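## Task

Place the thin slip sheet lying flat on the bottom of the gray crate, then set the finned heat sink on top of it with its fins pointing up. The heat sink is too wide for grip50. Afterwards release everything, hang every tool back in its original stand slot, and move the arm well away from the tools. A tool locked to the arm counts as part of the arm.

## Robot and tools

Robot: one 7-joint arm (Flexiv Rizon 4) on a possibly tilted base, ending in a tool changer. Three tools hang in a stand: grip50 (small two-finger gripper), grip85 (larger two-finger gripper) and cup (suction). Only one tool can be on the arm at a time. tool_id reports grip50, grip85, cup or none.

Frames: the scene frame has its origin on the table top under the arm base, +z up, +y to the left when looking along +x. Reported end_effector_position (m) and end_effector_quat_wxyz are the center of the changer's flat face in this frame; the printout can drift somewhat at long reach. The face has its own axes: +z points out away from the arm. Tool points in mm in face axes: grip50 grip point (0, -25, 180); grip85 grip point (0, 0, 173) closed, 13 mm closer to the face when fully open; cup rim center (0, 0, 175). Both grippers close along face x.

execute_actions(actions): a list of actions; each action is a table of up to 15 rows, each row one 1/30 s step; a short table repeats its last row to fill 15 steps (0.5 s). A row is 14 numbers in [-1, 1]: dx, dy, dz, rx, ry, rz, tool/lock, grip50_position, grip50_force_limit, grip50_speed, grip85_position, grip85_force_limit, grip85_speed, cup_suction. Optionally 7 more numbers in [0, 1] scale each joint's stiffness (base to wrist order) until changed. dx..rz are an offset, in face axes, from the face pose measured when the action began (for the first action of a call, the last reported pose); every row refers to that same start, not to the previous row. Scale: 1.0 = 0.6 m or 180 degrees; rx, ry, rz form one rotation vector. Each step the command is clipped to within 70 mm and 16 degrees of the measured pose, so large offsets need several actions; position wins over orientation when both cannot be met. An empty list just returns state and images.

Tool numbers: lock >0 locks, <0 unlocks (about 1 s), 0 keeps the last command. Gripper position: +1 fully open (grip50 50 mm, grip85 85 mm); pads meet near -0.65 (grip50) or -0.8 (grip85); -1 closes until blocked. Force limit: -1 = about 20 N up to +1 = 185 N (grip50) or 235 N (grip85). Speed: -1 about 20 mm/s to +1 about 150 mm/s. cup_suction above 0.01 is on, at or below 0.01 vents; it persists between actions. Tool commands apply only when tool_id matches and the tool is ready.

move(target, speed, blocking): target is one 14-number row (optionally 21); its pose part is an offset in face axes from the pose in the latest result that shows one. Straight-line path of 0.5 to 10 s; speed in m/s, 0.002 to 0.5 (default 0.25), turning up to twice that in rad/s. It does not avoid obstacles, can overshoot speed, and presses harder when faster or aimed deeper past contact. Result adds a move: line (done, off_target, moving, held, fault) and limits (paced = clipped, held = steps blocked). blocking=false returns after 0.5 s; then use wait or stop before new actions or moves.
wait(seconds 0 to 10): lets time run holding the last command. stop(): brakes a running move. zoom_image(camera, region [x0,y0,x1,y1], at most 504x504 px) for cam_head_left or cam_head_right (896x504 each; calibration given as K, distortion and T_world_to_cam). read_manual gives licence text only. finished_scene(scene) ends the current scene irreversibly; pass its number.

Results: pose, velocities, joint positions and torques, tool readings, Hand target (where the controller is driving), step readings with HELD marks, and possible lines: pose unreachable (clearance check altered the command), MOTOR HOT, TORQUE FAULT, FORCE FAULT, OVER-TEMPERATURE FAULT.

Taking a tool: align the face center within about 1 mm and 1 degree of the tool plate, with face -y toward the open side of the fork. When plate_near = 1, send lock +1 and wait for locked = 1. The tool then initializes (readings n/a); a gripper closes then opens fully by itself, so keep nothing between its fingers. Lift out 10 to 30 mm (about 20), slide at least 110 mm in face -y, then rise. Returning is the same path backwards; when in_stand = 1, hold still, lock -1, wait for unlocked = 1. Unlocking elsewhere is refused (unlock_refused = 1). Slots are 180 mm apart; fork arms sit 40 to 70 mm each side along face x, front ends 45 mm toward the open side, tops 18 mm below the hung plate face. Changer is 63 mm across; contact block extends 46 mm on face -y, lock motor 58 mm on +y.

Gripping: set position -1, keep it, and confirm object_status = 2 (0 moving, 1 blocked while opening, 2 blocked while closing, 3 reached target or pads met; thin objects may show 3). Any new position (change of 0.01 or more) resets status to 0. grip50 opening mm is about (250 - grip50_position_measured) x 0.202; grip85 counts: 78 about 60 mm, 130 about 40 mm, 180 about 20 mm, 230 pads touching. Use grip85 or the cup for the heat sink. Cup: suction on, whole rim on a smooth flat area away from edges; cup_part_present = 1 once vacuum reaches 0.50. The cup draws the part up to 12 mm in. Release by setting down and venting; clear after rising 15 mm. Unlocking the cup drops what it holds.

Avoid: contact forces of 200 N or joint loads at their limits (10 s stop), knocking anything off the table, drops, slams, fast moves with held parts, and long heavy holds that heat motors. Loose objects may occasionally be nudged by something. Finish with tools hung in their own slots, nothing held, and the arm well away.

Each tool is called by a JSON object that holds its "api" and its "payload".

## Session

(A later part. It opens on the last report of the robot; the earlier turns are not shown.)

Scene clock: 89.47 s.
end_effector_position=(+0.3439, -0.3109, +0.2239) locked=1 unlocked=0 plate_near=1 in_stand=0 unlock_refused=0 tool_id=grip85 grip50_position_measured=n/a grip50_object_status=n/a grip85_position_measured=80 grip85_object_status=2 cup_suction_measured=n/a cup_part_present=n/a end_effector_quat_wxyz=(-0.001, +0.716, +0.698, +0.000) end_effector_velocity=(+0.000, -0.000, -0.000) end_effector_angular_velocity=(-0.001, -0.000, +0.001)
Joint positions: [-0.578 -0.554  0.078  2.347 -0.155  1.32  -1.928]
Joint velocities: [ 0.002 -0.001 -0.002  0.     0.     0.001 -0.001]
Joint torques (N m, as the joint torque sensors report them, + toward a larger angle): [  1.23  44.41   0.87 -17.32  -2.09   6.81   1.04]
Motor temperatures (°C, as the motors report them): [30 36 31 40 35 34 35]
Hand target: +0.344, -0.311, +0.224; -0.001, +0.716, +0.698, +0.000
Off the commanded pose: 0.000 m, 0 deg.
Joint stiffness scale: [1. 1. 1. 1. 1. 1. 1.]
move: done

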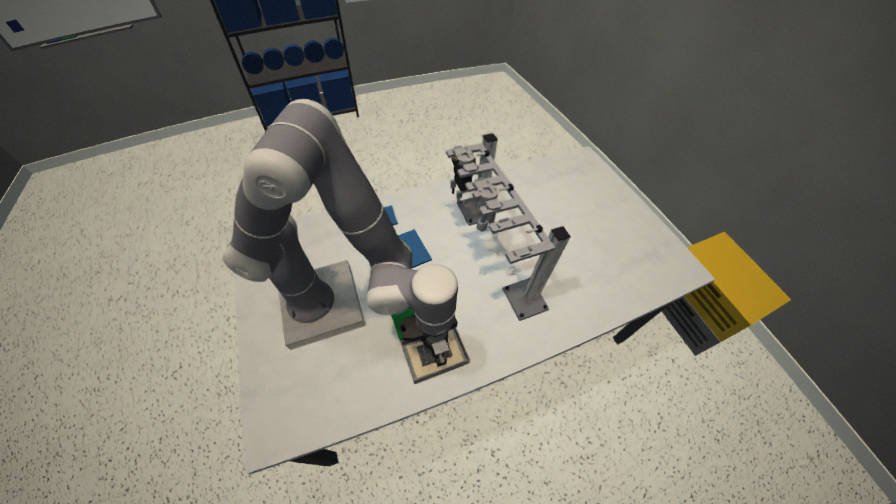

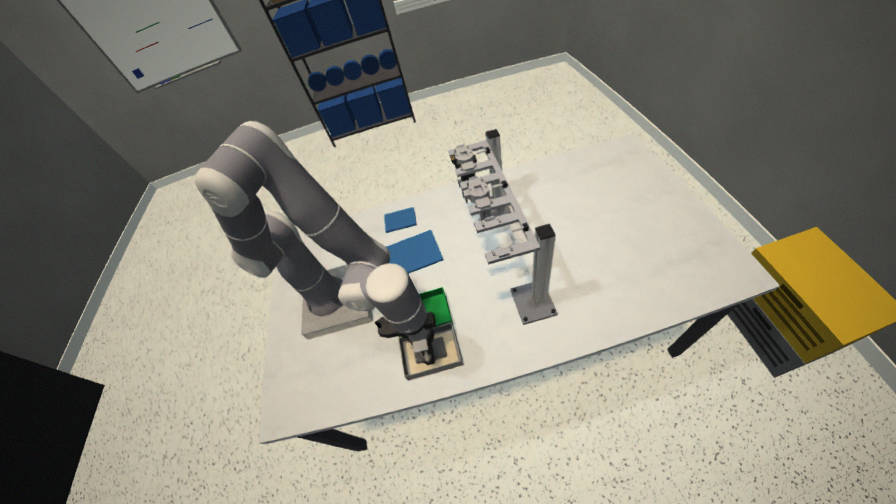

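{"api": "execute_actions", "payload": {"actions": [[[0,0,0.0005,0,0,0,0,1,0,0,-1,-0.5,-0.6,0],[0,0,0.001,0,0,0,0,1,0,0,-1,-0.5,-0.6,0],[0,0,0.0015,0,0,0,0,1,0,0,-1,-0.5,-0.6,0],[0,0,0.002,0,0,0,0,1,0,0,-1,-0.5,-0.6,0],[0,0,0.0025,0,0,0,0,1,0,0,-1,-0.5,-0.6,0],[0,0,0.003,0,0,0,0,1,0,0,-1,-0.5,-0.6,0],[0,0,0.0035,0,0,0,0,1,0,0,-1,-0.5,-0.6,0],[0,0,0.004,0,0,0,0,1,0,0,-1,-0.5,-0.6,0],[0,0,0.0045,0,0,0,0,1,0,0,-1,-0.5,-0.6,0],[0,0,0.005,0,0,0,0,1,0,0,-1,-0.5,-0.6,0]]]}}

Scene clock: 90.33 s.
end_effector_position=(+0.3436, -0.3108, +0.2208) locked=1 unlocked=0 plate_near=1 in_stand=0 unlock_refused=0 tool_id=grip85 grip50_position_measured=n/a grip50_object_status=n/a grip85_position_measured=80 grip85_object_status=2 cup_suction_measured=n/a cup_part_present=n/a end_effector_quat_wxyz=(-0.002, +0.716, +0.698, +0.000) end_effector_velocity=(+0.000, +0.000, -0.000) end_effector_angular_velocity=(-0.001, -0.001, -0.002)
Joint positions: [-0.575 -0.563  0.075  2.347 -0.155  1.328 -1.928]
Joint velocities: [ 0.001 -0.001 -0.001 -0.    -0.     0.001  0.002]
Joint torques (N m, as the joint torque sensors report them, + toward a larger angle): [  1.71  45.04   0.76 -17.05  -1.83   6.92   0.88]
Motor temperatures (°C, as the motors report them): [30 36 31 40 35 34 35]
Hand target: +0.344, -0.311, +0.221; -0.001, +0.716, +0.698, +0.000
Off the commanded pose: 0.000 m, 0 deg.
Joint stiffness scale: [1. 1. 1. 1. 1. 1. 1.]
Step readings (end_effector_position):
0: (+0.3439, -0.3109, +0.2239)
1: (+0.3439, -0.3109, +0.2238)
2: (+0.3438, -0.3109, +0.2236)
4: (+0.3437, -0.3109, +0.2231)
8: (+0.3436, -0.3108, +0.2218)
15: end_effector_position above

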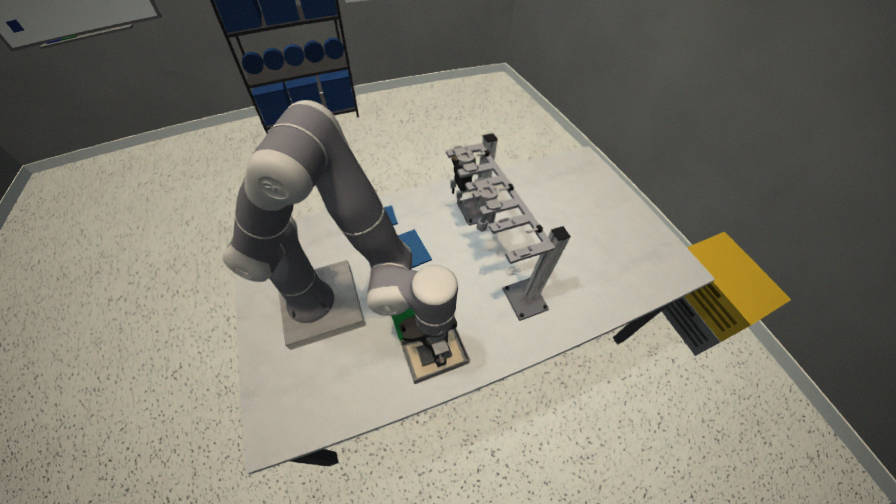

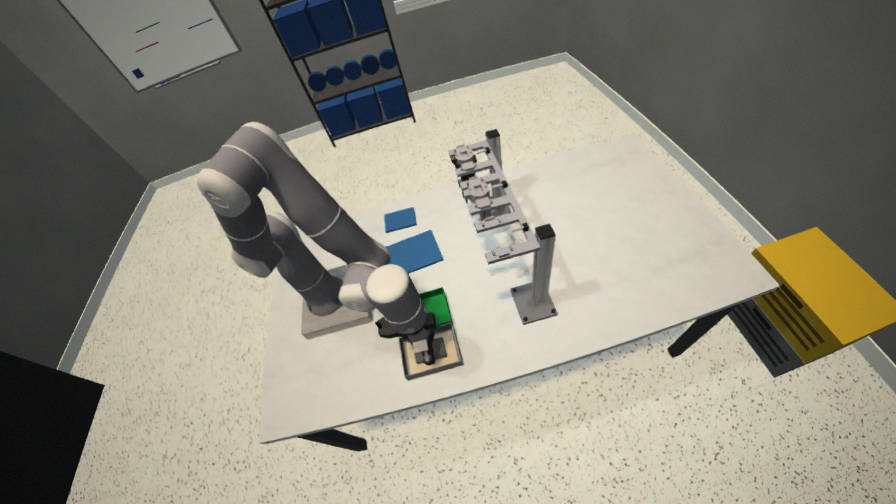

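{"api": "execute_actions", "payload": {"actions": [[[0,0,0.0003,0,0,0,0,1,0,0,-1,-0.5,-0.6,0],[0,0,0.0007,0,0,0,0,1,0,0,-1,-0.5,-0.6,0],[0,0,0.001,0,0,0,0,1,0,0,-1,-0.5,-0.6,0],[0,0,0.0013,0,0,0,0,1,0,0,-1,-0.5,-0.6,0],[0,0,0.0017,0,0,0,0,1,0,0,-1,-0.5,-0.6,0],[0,0,0.002,0,0,0,0,1,0,0,-1,-0.5,-0.6,0],[0,0,0.0023,0,0,0,0,1,0,0,-1,-0.5,-0.6,0],[0,0,0.0027,0,0,0,0,1,0,0,-1,-0.5,-0.6,0],[0,0,0.003,0,0,0,0,1,0,0,-1,-0.5,-0.6,0],[0,0,0.0033,0,0,0,0,1,0,0,-1,-0.5,-0.6,0]]]}}

Scene clock: 91.17 s.
end_effector_position=(+0.3434, -0.3107, +0.2186) locked=1 unlocked=0 plate_near=1 in_stand=0 unlock_refused=0 tool_id=grip85 grip50_position_measured=n/a grip50_object_status=n/a grip85_position_measured=80 grip85_object_status=2 cup_suction_measured=n/a cup_part_present=n/a end_effector_quat_wxyz=(-0.002, +0.716, +0.698, +0.000) end_effector_velocity=(+0.000, +0.000, -0.000) end_effector_angular_velocity=(+0.000, +0.000, +0.001)
Joint positions: [-0.573 -0.568  0.073  2.347 -0.156  1.333 -1.928]
Joint velocities: [ 0.001 -0.    -0.     0.     0.     0.001 -0.001]
Joint torques (N m, as the joint torque sensors report them, + toward a larger angle): [  2.19  44.8    0.91 -16.86  -1.99   6.78   0.78]
Motor temperatures (°C, as the motors report them): [30 36 31 40 35 34 35]
Hand target: +0.344, -0.311, +0.219; -0.002, +0.716, +0.698, +0.000
Off the commanded pose: 0.000 m, 0 deg.
Joint stiffness scale: [1. 1. 1. 1. 1. 1. 1.]
Step readings (end_effector_position):
0: (+0.3437, -0.3108, +0.2208)
1: (+0.3436, -0.3108, +0.2207)
2: (+0.3436, -0.3108, +0.2206)
4: (+0.3435, -0.3108, +0.2202)
8: (+0.3434, -0.3107, +0.2193)
15: end_effector_position above

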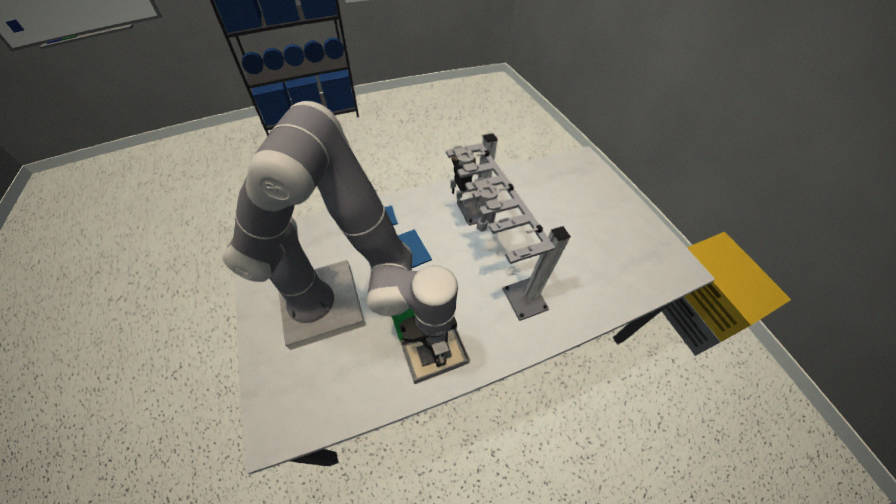

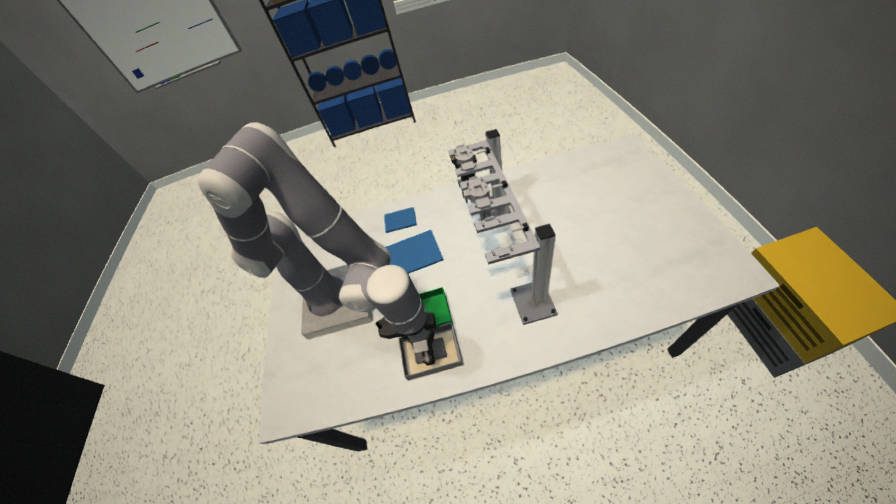

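{"api": "execute_actions", "payload": {"actions": [[[0,0,0.0003,0,0,0,0,1,0,0,-1,-0.5,-0.6,0],[0,0,0.0006,0,0,0,0,1,0,0,-1,-0.5,-0.6,0],[0,0,0.0009,0,0,0,0,1,0,0,-1,-0.5,-0.6,0],[0,0,0.0012,0,0,0,0,1,0,0,-1,-0.5,-0.6,0],[0,0,0.0015,0,0,0,0,1,0,0,-1,-0.5,-0.6,0],[0,0,0.0018,0,0,0,0,1,0,0,-1,-0.5,-0.6,0],[0,0,0.0021,0,0,0,0,1,0,0,-1,-0.5,-0.6,0],[0,0,0.0024,0,0,0,0,1,0,0,-1,-0.5,-0.6,0],[0,0,0.0027,0,0,0,0,1,0,0,-1,-0.5,-0.6,0],[0,0,0.003,0,0,0,0,1,0,0,-1,-0.5,-0.6,0]]]}}

Scene clock: 91.97 s.
end_effector_position=(+0.3435, -0.3109, +0.2173) locked=1 unlocked=0 plate_near=1 in_stand=0 unlock_refused=0 tool_id=grip85 grip50_position_measured=n/a grip50_object_status=n/a grip85_position_measured=80 grip85_object_status=2 cup_suction_measured=n/a cup_part_present=n/a end_effector_quat_wxyz=(-0.002, +0.716, +0.698, +0.000) end_effector_velocity=(+0.000, -0.000, +0.000) end_effector_angular_velocity=(-0.001, -0.001, +0.002)
Joint positions: [-0.572 -0.573  0.071  2.347 -0.156  1.338 -1.928]
Joint velocities: [ 0.001 -0.    -0.001  0.     0.     0.001 -0.002]
Joint torques (N m, as the joint torque sensors report them, + toward a larger angle): [  1.82  39.84   0.94 -15.26  -1.89   5.98   0.72]
Motor temperatures (°C, as the motors report them): [30 36 31 40 35 34 35]
Hand target: +0.343, -0.311, +0.217; -0.002, +0.716, +0.698, +0.000
Off the commanded pose: 0.001 m, 0 deg.
Joint stiffness scale: [1. 1. 1. 1. 1. 1. 1.]
Step readings (end_effector_position):
0: (+0.3434, -0.3107, +0.2186)
1: (+0.3434, -0.3107, +0.2186)
2: (+0.3433, -0.3107, +0.2184)
4: (+0.3432, -0.3107, +0.2181)
8: (+0.3432, -0.3107, +0.2174)
15: end_effector_position above

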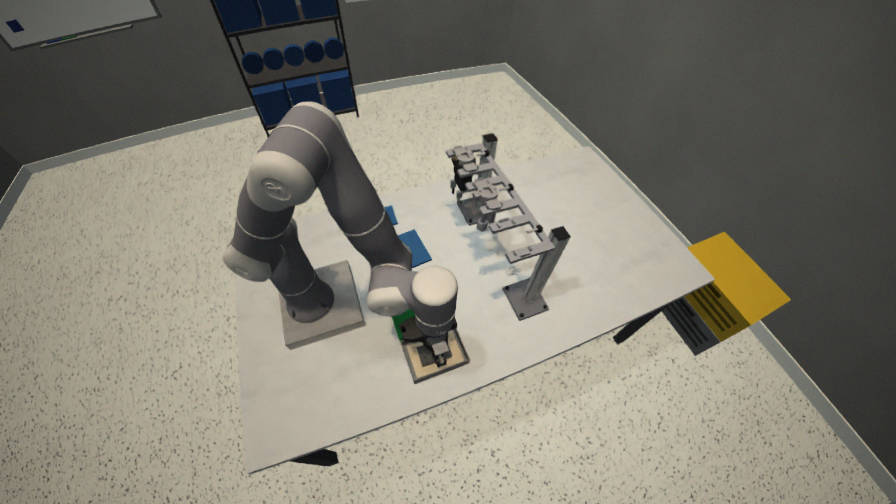

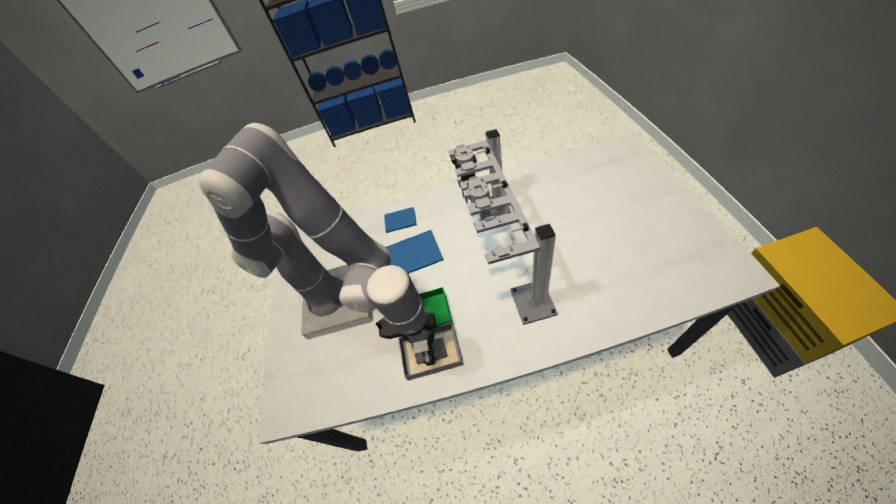

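{"api": "move", "payload": {"target": [0, 0, 0, 0, 0, 0, 0, 1, 0, 0, 0.7, -0.5, -0.3, 0], "speed": 0.03}}

{"api": "move", "payload": {"target": [0, 0, -0.09, 0, 0, 0, 0, 1, 0, 0, 0.7, -0.5, -0.3, 0], "speed": 0.1}}

Scene clock: 92.87 s.
end_effector_position=(+0.3435, -0.3109, +0.2173) locked=1 unlocked=0 plate_near=1 in_stand=0 unlock_refused=0 tool_id=grip85 grip50_position_measured=n/a grip50_object_status=n/a grip85_position_measured=41 grip85_object_status=3 cup_suction_measured=n/a cup_part_present=n/a end_effector_quat_wxyz=(-0.002, +0.716, +0.698, +0.000) end_effector_velocity=(-0.000, -0.000, -0.000) end_effector_angular_velocity=(+0.000, +0.000, -0.001)
Joint positions: [-0.572 -0.573  0.071  2.347 -0.156  1.338 -1.928]
Joint velocities: [ 0.     0.    -0.     0.     0.001 -0.    -0.   ]
Joint torques (N m, as the joint torque sensors report them, + toward a larger angle): [ -0.53  44.88   1.7  -15.86  -1.77   5.77   0.23]
Motor temperatures (°C, as the motors report them): [30 36 31 40 35 34 35]
Hand target: +0.344, -0.311, +0.217; -0.002, +0.716, +0.698, +0.000
Off the commanded pose: 0.000 m, 0 deg.
Joint stiffness scale: [1. 1. 1. 1. 1. 1. 1.]
move: done

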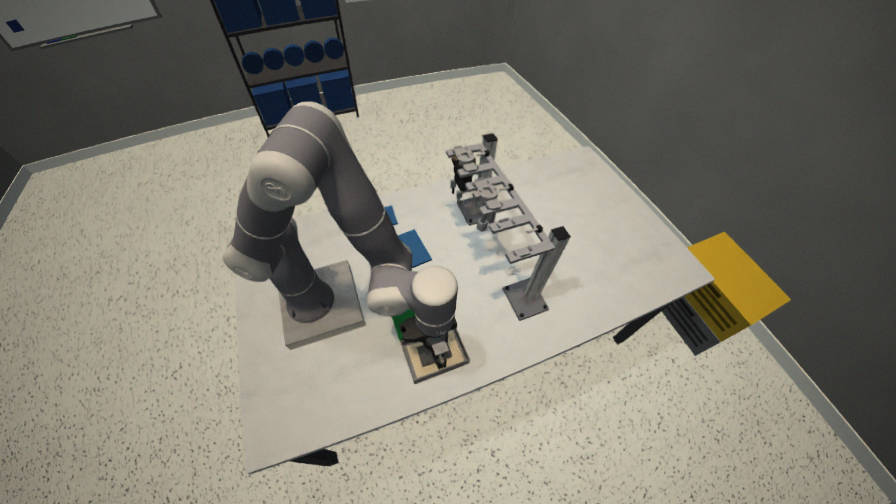

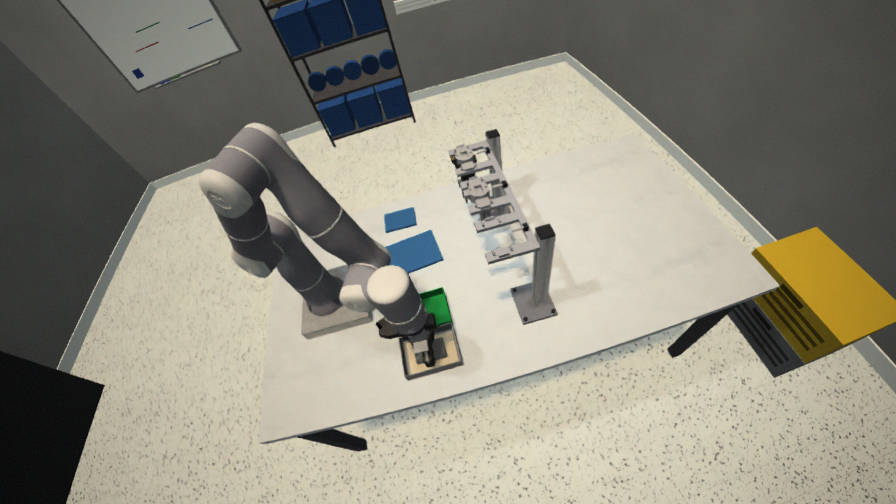

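Scene clock: 93.73 s.
end_effector_position=(+0.3435, -0.3109, +0.2712) locked=1 unlocked=0 plate_near=1 in_stand=0 unlock_refused=0 tool_id=grip85 grip50_position_measured=n/a grip50_object_status=n/a grip85_position_measured=41 grip85_object_status=3 cup_suction_measured=n/a cup_part_present=n/a end_effector_quat_wxyz=(-0.001, +0.716, +0.698, +0.000) end_effector_velocity=(-0.000, +0.000, -0.000) end_effector_angular_velocity=(+0.001, +0.002, -0.001)
Joint positions: [-0.611 -0.419  0.123  2.341 -0.123  1.178 -1.952]
Joint velocities: [-0.001  0.     0.002  0.    -0.001 -0.002  0.001]
Joint torques (N m, as the joint torque sensors report them, + toward a larger angle): [ -0.92  42.49   2.56 -20.57  -2.22   4.91  -0.67]
Motor temperatures (°C, as the motors report them): [30 36 31 40 35 34 35]
Hand target: +0.343, -0.311, +0.271; -0.002, +0.716, +0.698, +0.000
Off the commanded pose: 0.000 m, 0 deg.
Joint stiffness scale: [1. 1. 1. 1. 1. 1. 1.]
move: done

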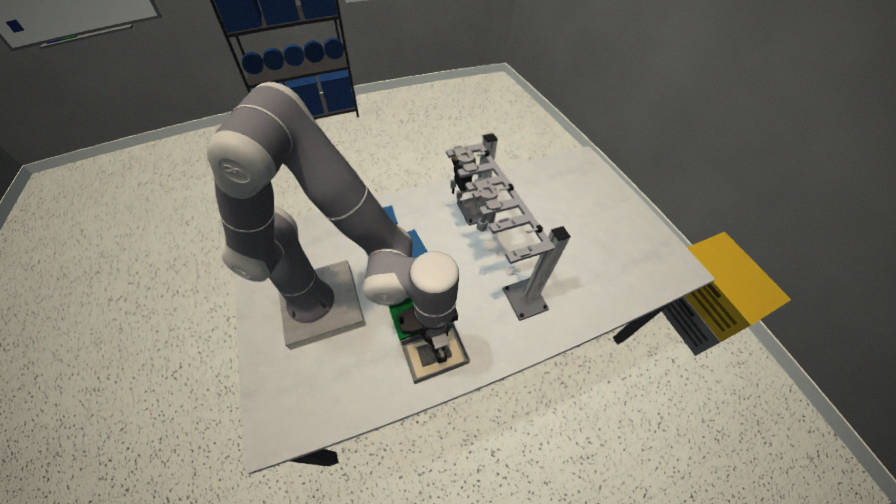

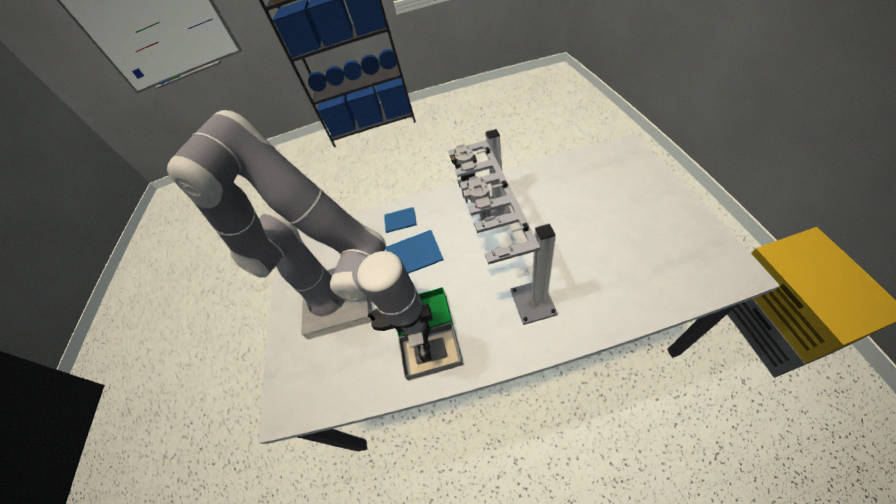

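{"api": "move", "payload": {"target": [0.21673, 0.2501, -0.21833, 0, 0, 0, 0, 1, 0, 0, 1, -0.5, 0, 0], "speed": 0.25}}

{"api": "zoom_image", "payload": {"camera": "cam_head_left", "region": [390, 310, 480, 390]}}

{"api": "zoom_image", "payload": {"camera": "cam_head_right", "region": [385, 310, 475, 390]}}

Scene clock: 95.43 s.
end_effector_position=(+0.4968, -0.1856, +0.4025) locked=1 unlocked=0 plate_near=1 in_stand=0 unlock_refused=0 tool_id=grip85 grip50_position_measured=n/a grip50_object_status=n/a grip85_position_measured=3 grip85_object_status=3 cup_suction_measured=n/a cup_part_present=n/a end_effector_quat_wxyz=(-0.001, +0.716, +0.698, -0.000) end_effector_velocity=(+0.001, -0.000, +0.001) end_effector_angular_velocity=(-0.001, -0.002, +0.001)
Joint positions: [-0.378 -0.269  0.265  2.043 -0.088  0.726 -1.632]
Joint velocities: [ 0.    -0.    -0.    -0.004 -0.001 -0.001 -0.   ]
Joint torques (N m, as the joint torque sensors report them, + toward a larger angle): [  0.22  44.57   2.06 -31.78  -4.52   4.87   1.11]
Motor temperatures (°C, as the motors report them): [30 36 31 40 35 34 35]
Hand target: +0.497, -0.186, +0.402; -0.001, +0.716, +0.698, -0.000
Off the commanded pose: 0.001 m, 0 deg.
Joint stiffness scale: [1. 1. 1. 1. 1. 1. 1.]
move: done

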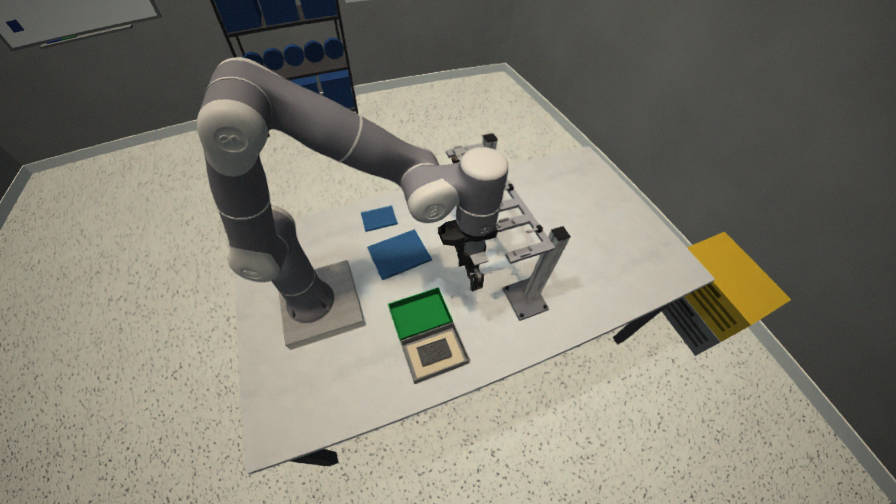

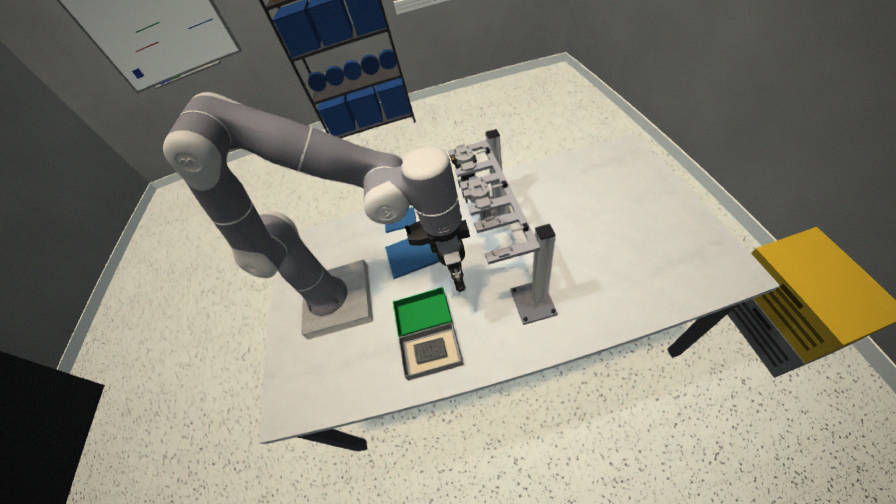

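Region (390, 310, 480, 390) of cam_head_left's 896x504 image, scaled by 5.600, with more detail than that image has.

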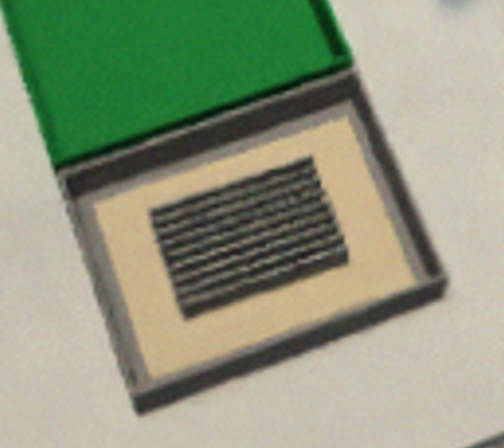

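Region (385, 310, 475, 390) of cam_head_right's 896x504 image, scaled by 5.600, with more detail than that image has.

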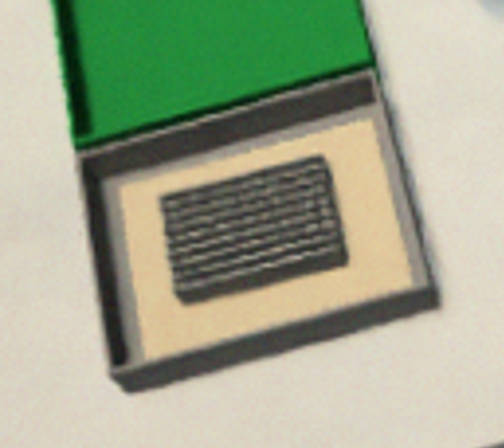

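{"api": "move", "payload": {"target": [0.00143, 0.21503, 0.0005, 0, 0, 0, 0, 1, 0, 0, 1, -0.5, 0, 0], "speed": 0.1}}

{"api": "zoom_image", "payload": {"camera": "cam_head_left", "region": [460, 200, 580, 300]}}

{"api": "zoom_image", "payload": {"camera": "cam_head_right", "region": [440, 200, 560, 300]}}

Scene clock: 97.37 s.
end_effector_position=(+0.6259, -0.1882, +0.4027) locked=1 unlocked=0 plate_near=1 in_stand=0 unlock_refused=0 tool_id=grip85 grip50_position_measured=n/a grip50_object_status=n/a grip85_position_measured=3 grip85_object_status=3 cup_suction_measured=n/a cup_part_present=n/a end_effector_quat_wxyz=(-0.001, +0.716, +0.699, +0.000) end_effector_velocity=(+0.001, -0.000, +0.001) end_effector_angular_velocity=(-0.000, -0.001, -0.001)
Joint positions: [-0.293 -0.526  0.234  1.66  -0.136  0.596 -1.582]
Joint velocities: [ 0.    -0.    -0.    -0.002  0.    -0.001  0.   ]
Joint torques (N m, as the joint torque sensors report them, + toward a larger angle): [  1.54  59.21   4.35 -34.19  -5.72   5.01   1.12]
Motor temperatures (°C, as the motors report them): [30 36 31 40 35 34 35]
Hand target: +0.626, -0.188, +0.403; -0.001, +0.716, +0.698, -0.000
Off the commanded pose: 0.001 m, 0 deg.
Joint stiffness scale: [1. 1. 1. 1. 1. 1. 1.]
move: done

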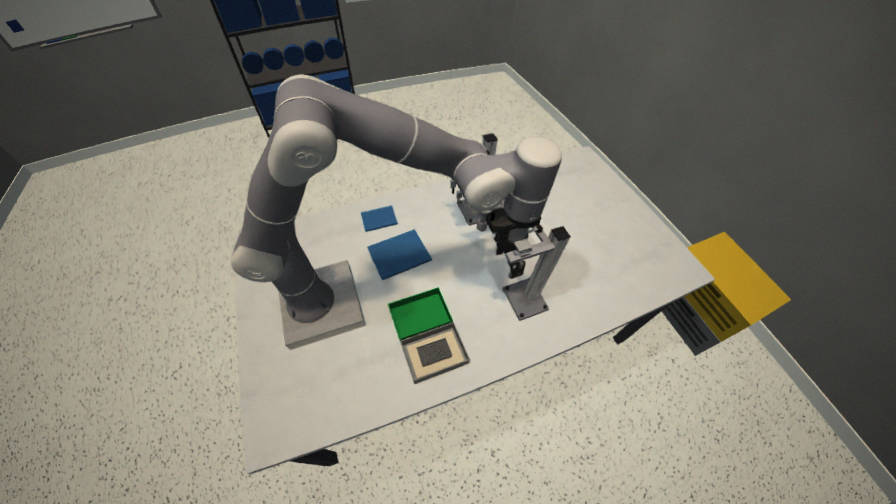

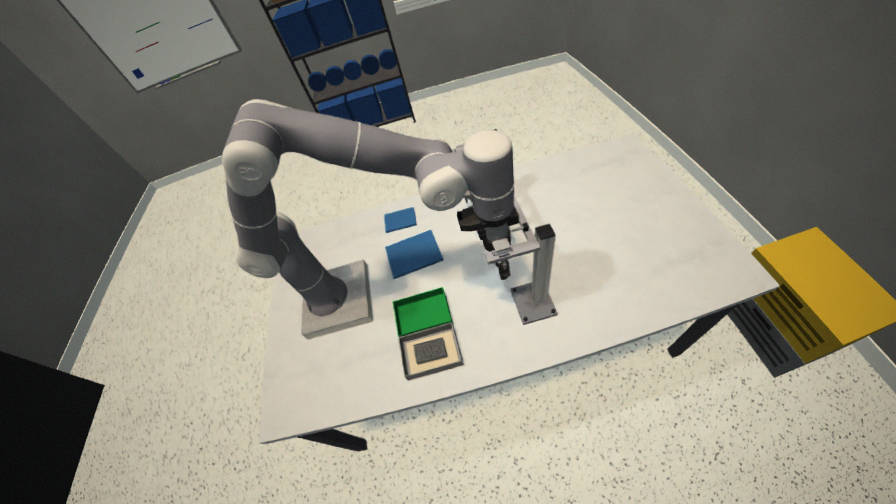

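Region (460, 200, 580, 300) of cam_head_left's 896x504 image, scaled by 4.200, with more detail than that image has.

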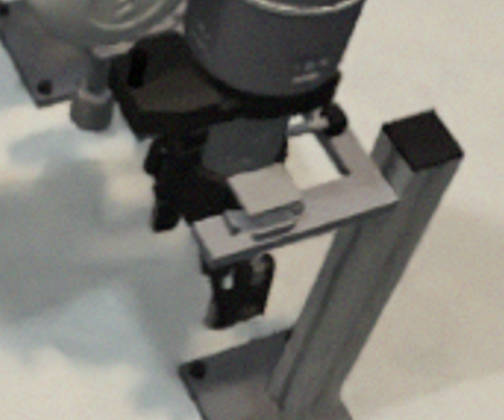

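Region (440, 200, 560, 300) of cam_head_right's 896x504 image, scaled by 4.200, with more detail than that image has.

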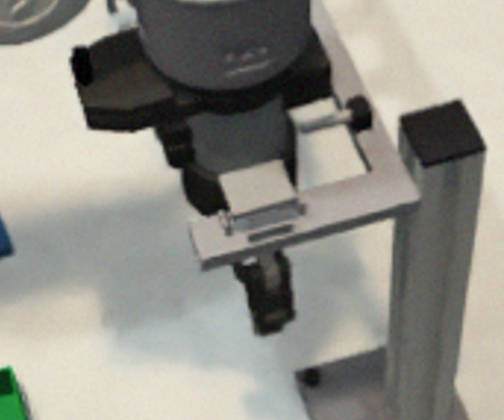

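{"api": "move", "payload": {"target": [0.0003, -0.0002, 0.0228, 0, 0, 0, 0, 1, 0, 0, 1, -0.5, 0, 0], "speed": 0.02}}

Scene clock: 98.47 s.
end_effector_position=(+0.6257, -0.1880, +0.3891) locked=1 unlocked=0 plate_near=1 in_stand=0 unlock_refused=0 tool_id=grip85 grip50_position_measured=n/a grip50_object_status=n/a grip85_position_measured=3 grip85_object_status=3 cup_suction_measured=n/a cup_part_present=n/a end_effector_quat_wxyz=(-0.001, +0.715, +0.699, +0.000) end_effector_velocity=(+0.000, -0.000, +0.000) end_effector_angular_velocity=(+0.000, -0.001, +0.000)
Joint positions: [-0.29  -0.543  0.23   1.674 -0.141  0.626 -1.579]
Joint velocities: [ 0.    -0.    -0.    -0.     0.001  0.001 -0.001]
Joint torques (N m, as the joint torque sensors report them, + toward a larger angle): [  0.99  59.44   3.99 -32.62  -5.76   6.62   1.24]
Motor temperatures (°C, as the motors report them): [30 36 31 40 35 34 35]
Hand target: +0.626, -0.188, +0.389; -0.001, +0.716, +0.699, +0.000
Off the commanded pose: 0.000 m, 0 deg.
Joint stiffness scale: [1. 1. 1. 1. 1. 1. 1.]
move: done

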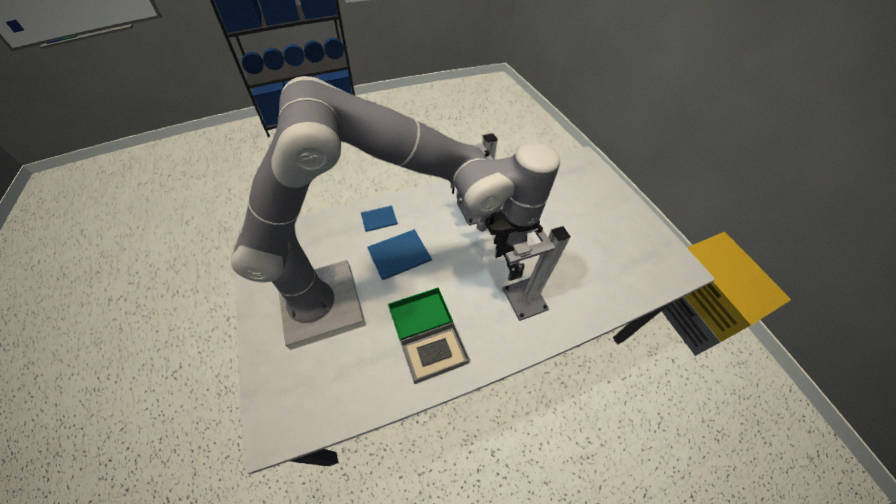

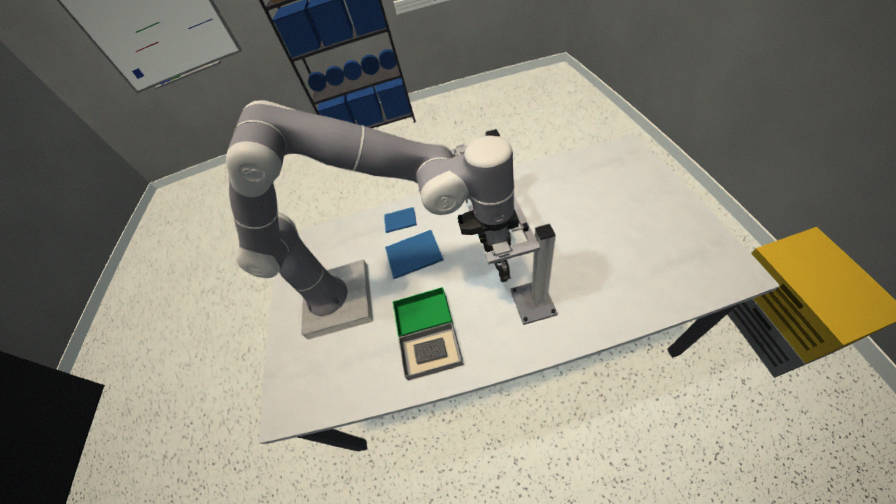

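{"api": "move", "payload": {"target": [0, 0, 0.0118, 0, 0, 0, 0, 1, 0, 0, 1, -0.5, 0, 0], "speed": 0.015}}

Scene clock: 99.30 s.
end_effector_position=(+0.6258, -0.1880, +0.3822) locked=1 unlocked=0 plate_near=1 in_stand=1 unlock_refused=0 tool_id=grip85 grip50_position_measured=n/a grip50_object_status=n/a grip85_position_measured=3 grip85_object_status=3 cup_suction_measured=n/a cup_part_present=n/a end_effector_quat_wxyz=(-0.001, +0.715, +0.699, +0.000) end_effector_velocity=(-0.000, -0.000, -0.000) end_effector_angular_velocity=(-0.000, -0.000, -0.000)
Joint positions: [-0.289 -0.553  0.228  1.68  -0.143  0.641 -1.578]
Joint velocities: [-0.     0.    -0.     0.    -0.     0.001  0.   ]
Joint torques (N m, as the joint torque sensors report them, + toward a larger angle): [  1.16  59.41   3.86 -31.78  -5.51   6.43   1.29]
Motor temperatures (°C, as the motors report them): [30 37 31 41 35 34 35]
Hand target: +0.626, -0.188, +0.382; -0.001, +0.715, +0.699, +0.000
Off the commanded pose: 0.000 m, 0 deg.
Joint stiffness scale: [1. 1. 1. 1. 1. 1. 1.]
move: done

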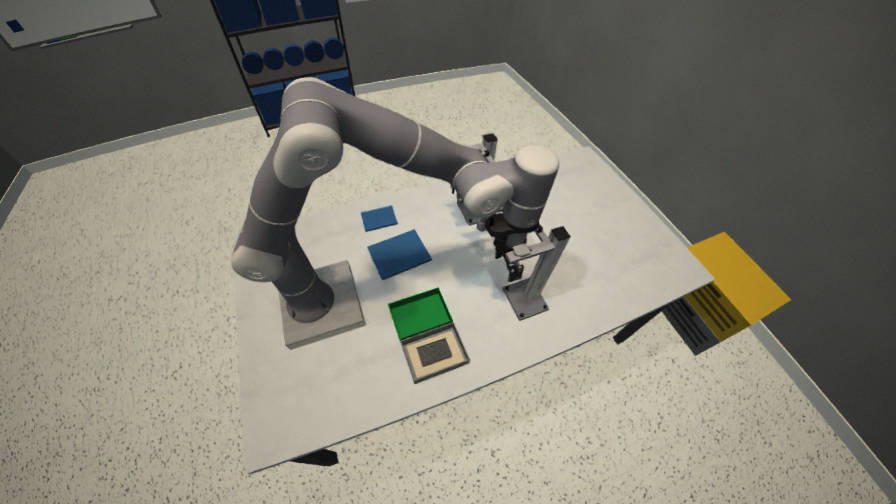

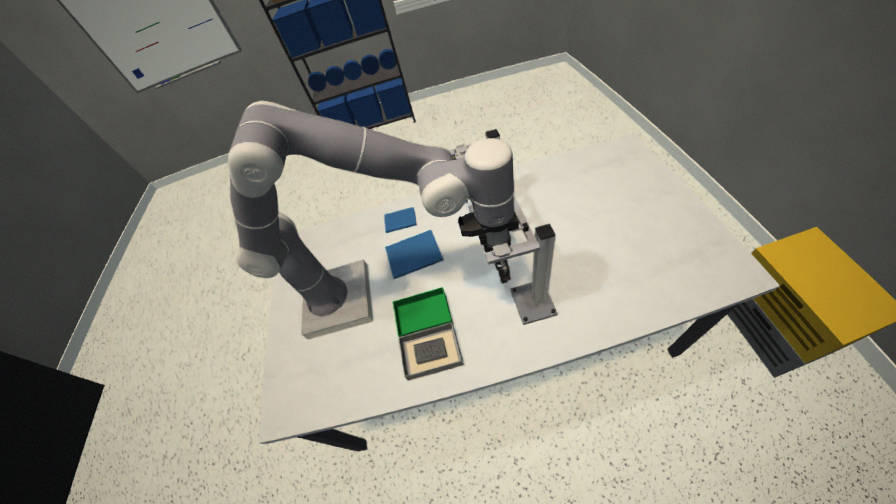

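{"api": "execute_actions", "payload": {"actions": [[[0, 0, 0.0005, 0, 0, 0, -1, 1, 0, 0, 1, -0.5, 0, 0]]]}}

{"api": "wait", "payload": {"seconds": 0.8}}

Scene clock: 100.03 s.
end_effector_position=(+0.6257, -0.1880, +0.3819) locked=0 unlocked=0 plate_near=1 in_stand=1 unlock_refused=0 tool_id=none grip50_position_measured=n/a grip50_object_status=n/a grip85_position_measured=n/a grip85_object_status=n/a cup_suction_measured=n/a cup_part_present=n/a end_effector_quat_wxyz=(-0.001, +0.715, +0.699, +0.000) end_effector_velocity=(-0.000, +0.000, -0.000) end_effector_angular_velocity=(+0.000, -0.000, +0.000)
Joint positions: [-0.289 -0.553  0.228  1.68  -0.143  0.641 -1.578]
Joint velocities: [ 0.  0. -0.  0.  0.  0. -0.]
Joint torques (N m, as the joint torque sensors report them, + toward a larger angle): [ -0.39  51.34   4.37 -27.52  -3.92   5.17   0.33]
Motor temperatures (°C, as the motors report them): [30 37 31 41 35 34 35]
Hand target: +0.626, -0.188, +0.382; -0.001, +0.715, +0.699, +0.000
Off the commanded pose: 0.000 m, 0 deg.
Joint stiffness scale: [1. 1. 1. 1. 1. 1. 1.]
Step readings (end_effector_position):
0: (+0.6258, -0.1880, +0.3822)
1: (+0.6257, -0.1880, +0.3820)
2: (+0.6257, -0.1880, +0.3820)
4: (+0.6257, -0.1880, +0.3820)
8: (+0.6257, -0.1880, +0.3819)
15: end_effector_position above

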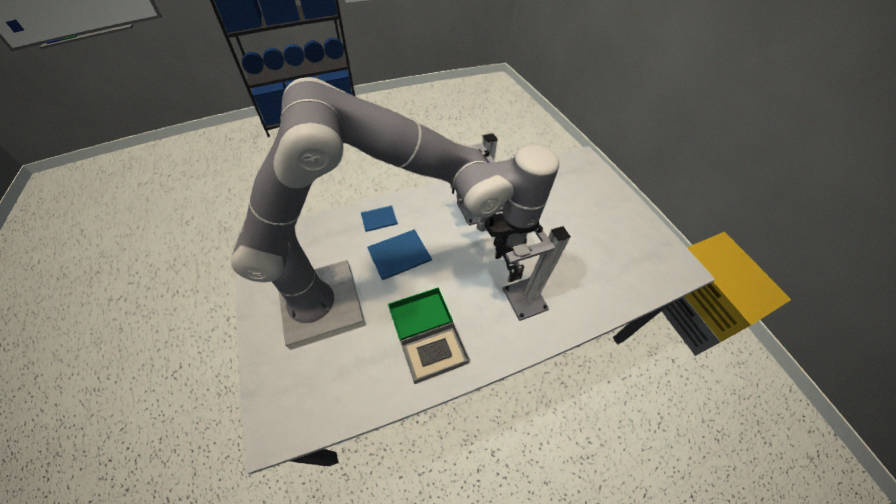

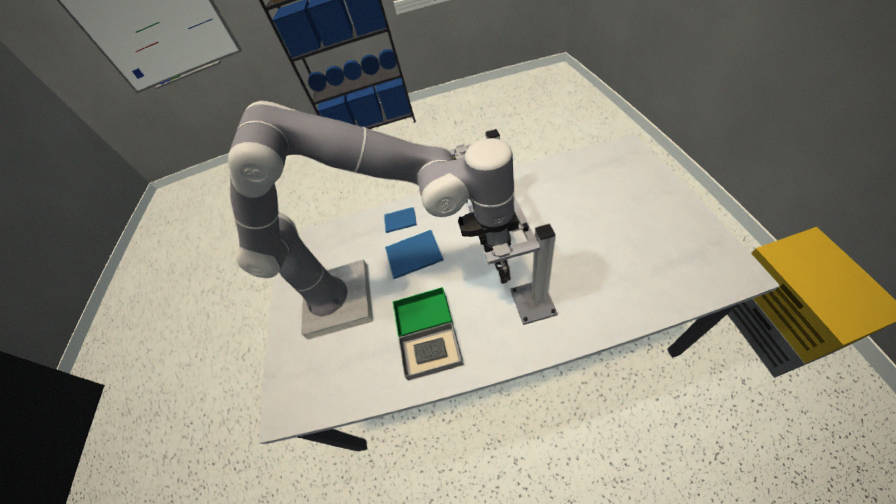

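Scene clock: 100.83 s.
end_effector_position=(+0.6257, -0.1880, +0.3819) locked=0 unlocked=1 plate_near=1 in_stand=1 unlock_refused=0 tool_id=none grip50_position_measured=n/a grip50_object_status=n/a grip85_position_measured=n/a grip85_object_status=n/a cup_suction_measured=n/a cup_part_present=n/a end_effector_quat_wxyz=(-0.001, +0.715, +0.699, +0.000) end_effector_velocity=(-0.000, -0.000, -0.000) end_effector_angular_velocity=(-0.000, +0.000, -0.001)
Joint positions: [-0.289 -0.553  0.228  1.68  -0.143  0.641 -1.578]
Joint velocities: [-0.     0.    -0.     0.    -0.    -0.     0.001]
Joint torques (N m, as the joint torque sensors report them, + toward a larger angle): [ -0.05  51.32   4.51 -27.43  -3.97   5.06   0.47]
Motor temperatures (°C, as the motors report them): [30 37 31 41 35 34 35]
Hand target: +0.626, -0.188, +0.382; -0.001, +0.715, +0.699, +0.000
Off the commanded pose: 0.000 m, 0 deg.
Joint stiffness scale: [1. 1. 1. 1. 1. 1. 1.]
wait: 0.80 s; at rest by 0.20 s

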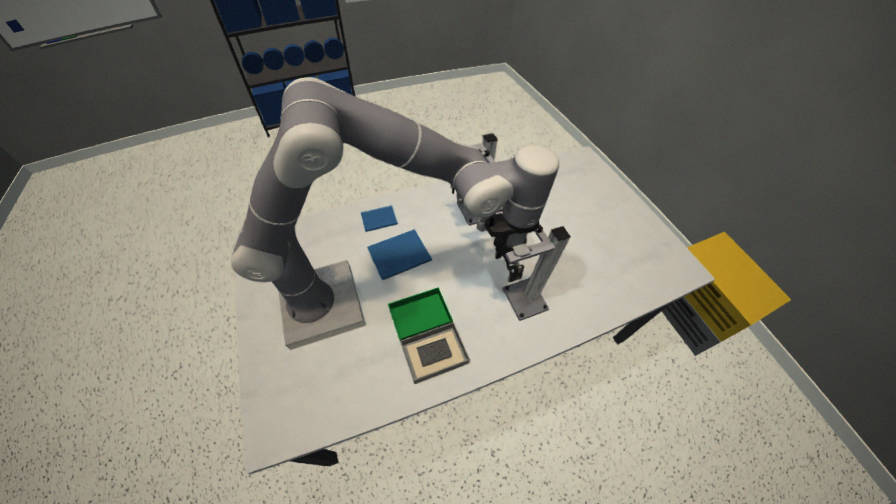

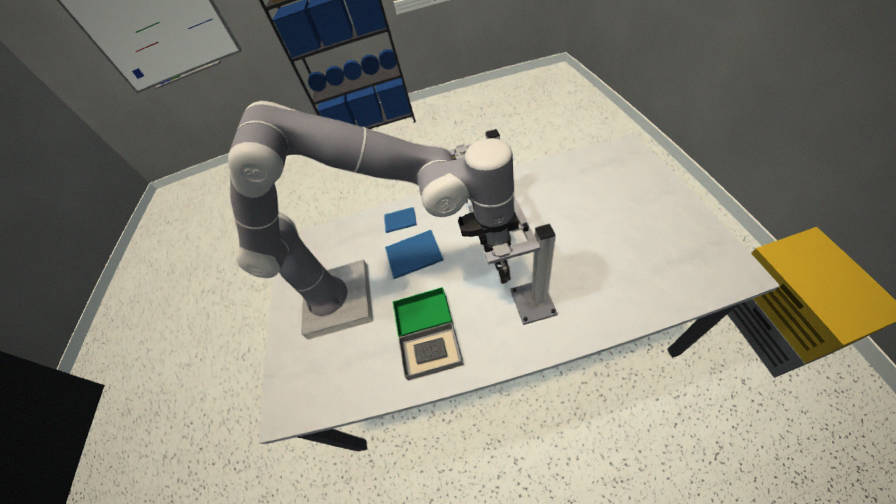

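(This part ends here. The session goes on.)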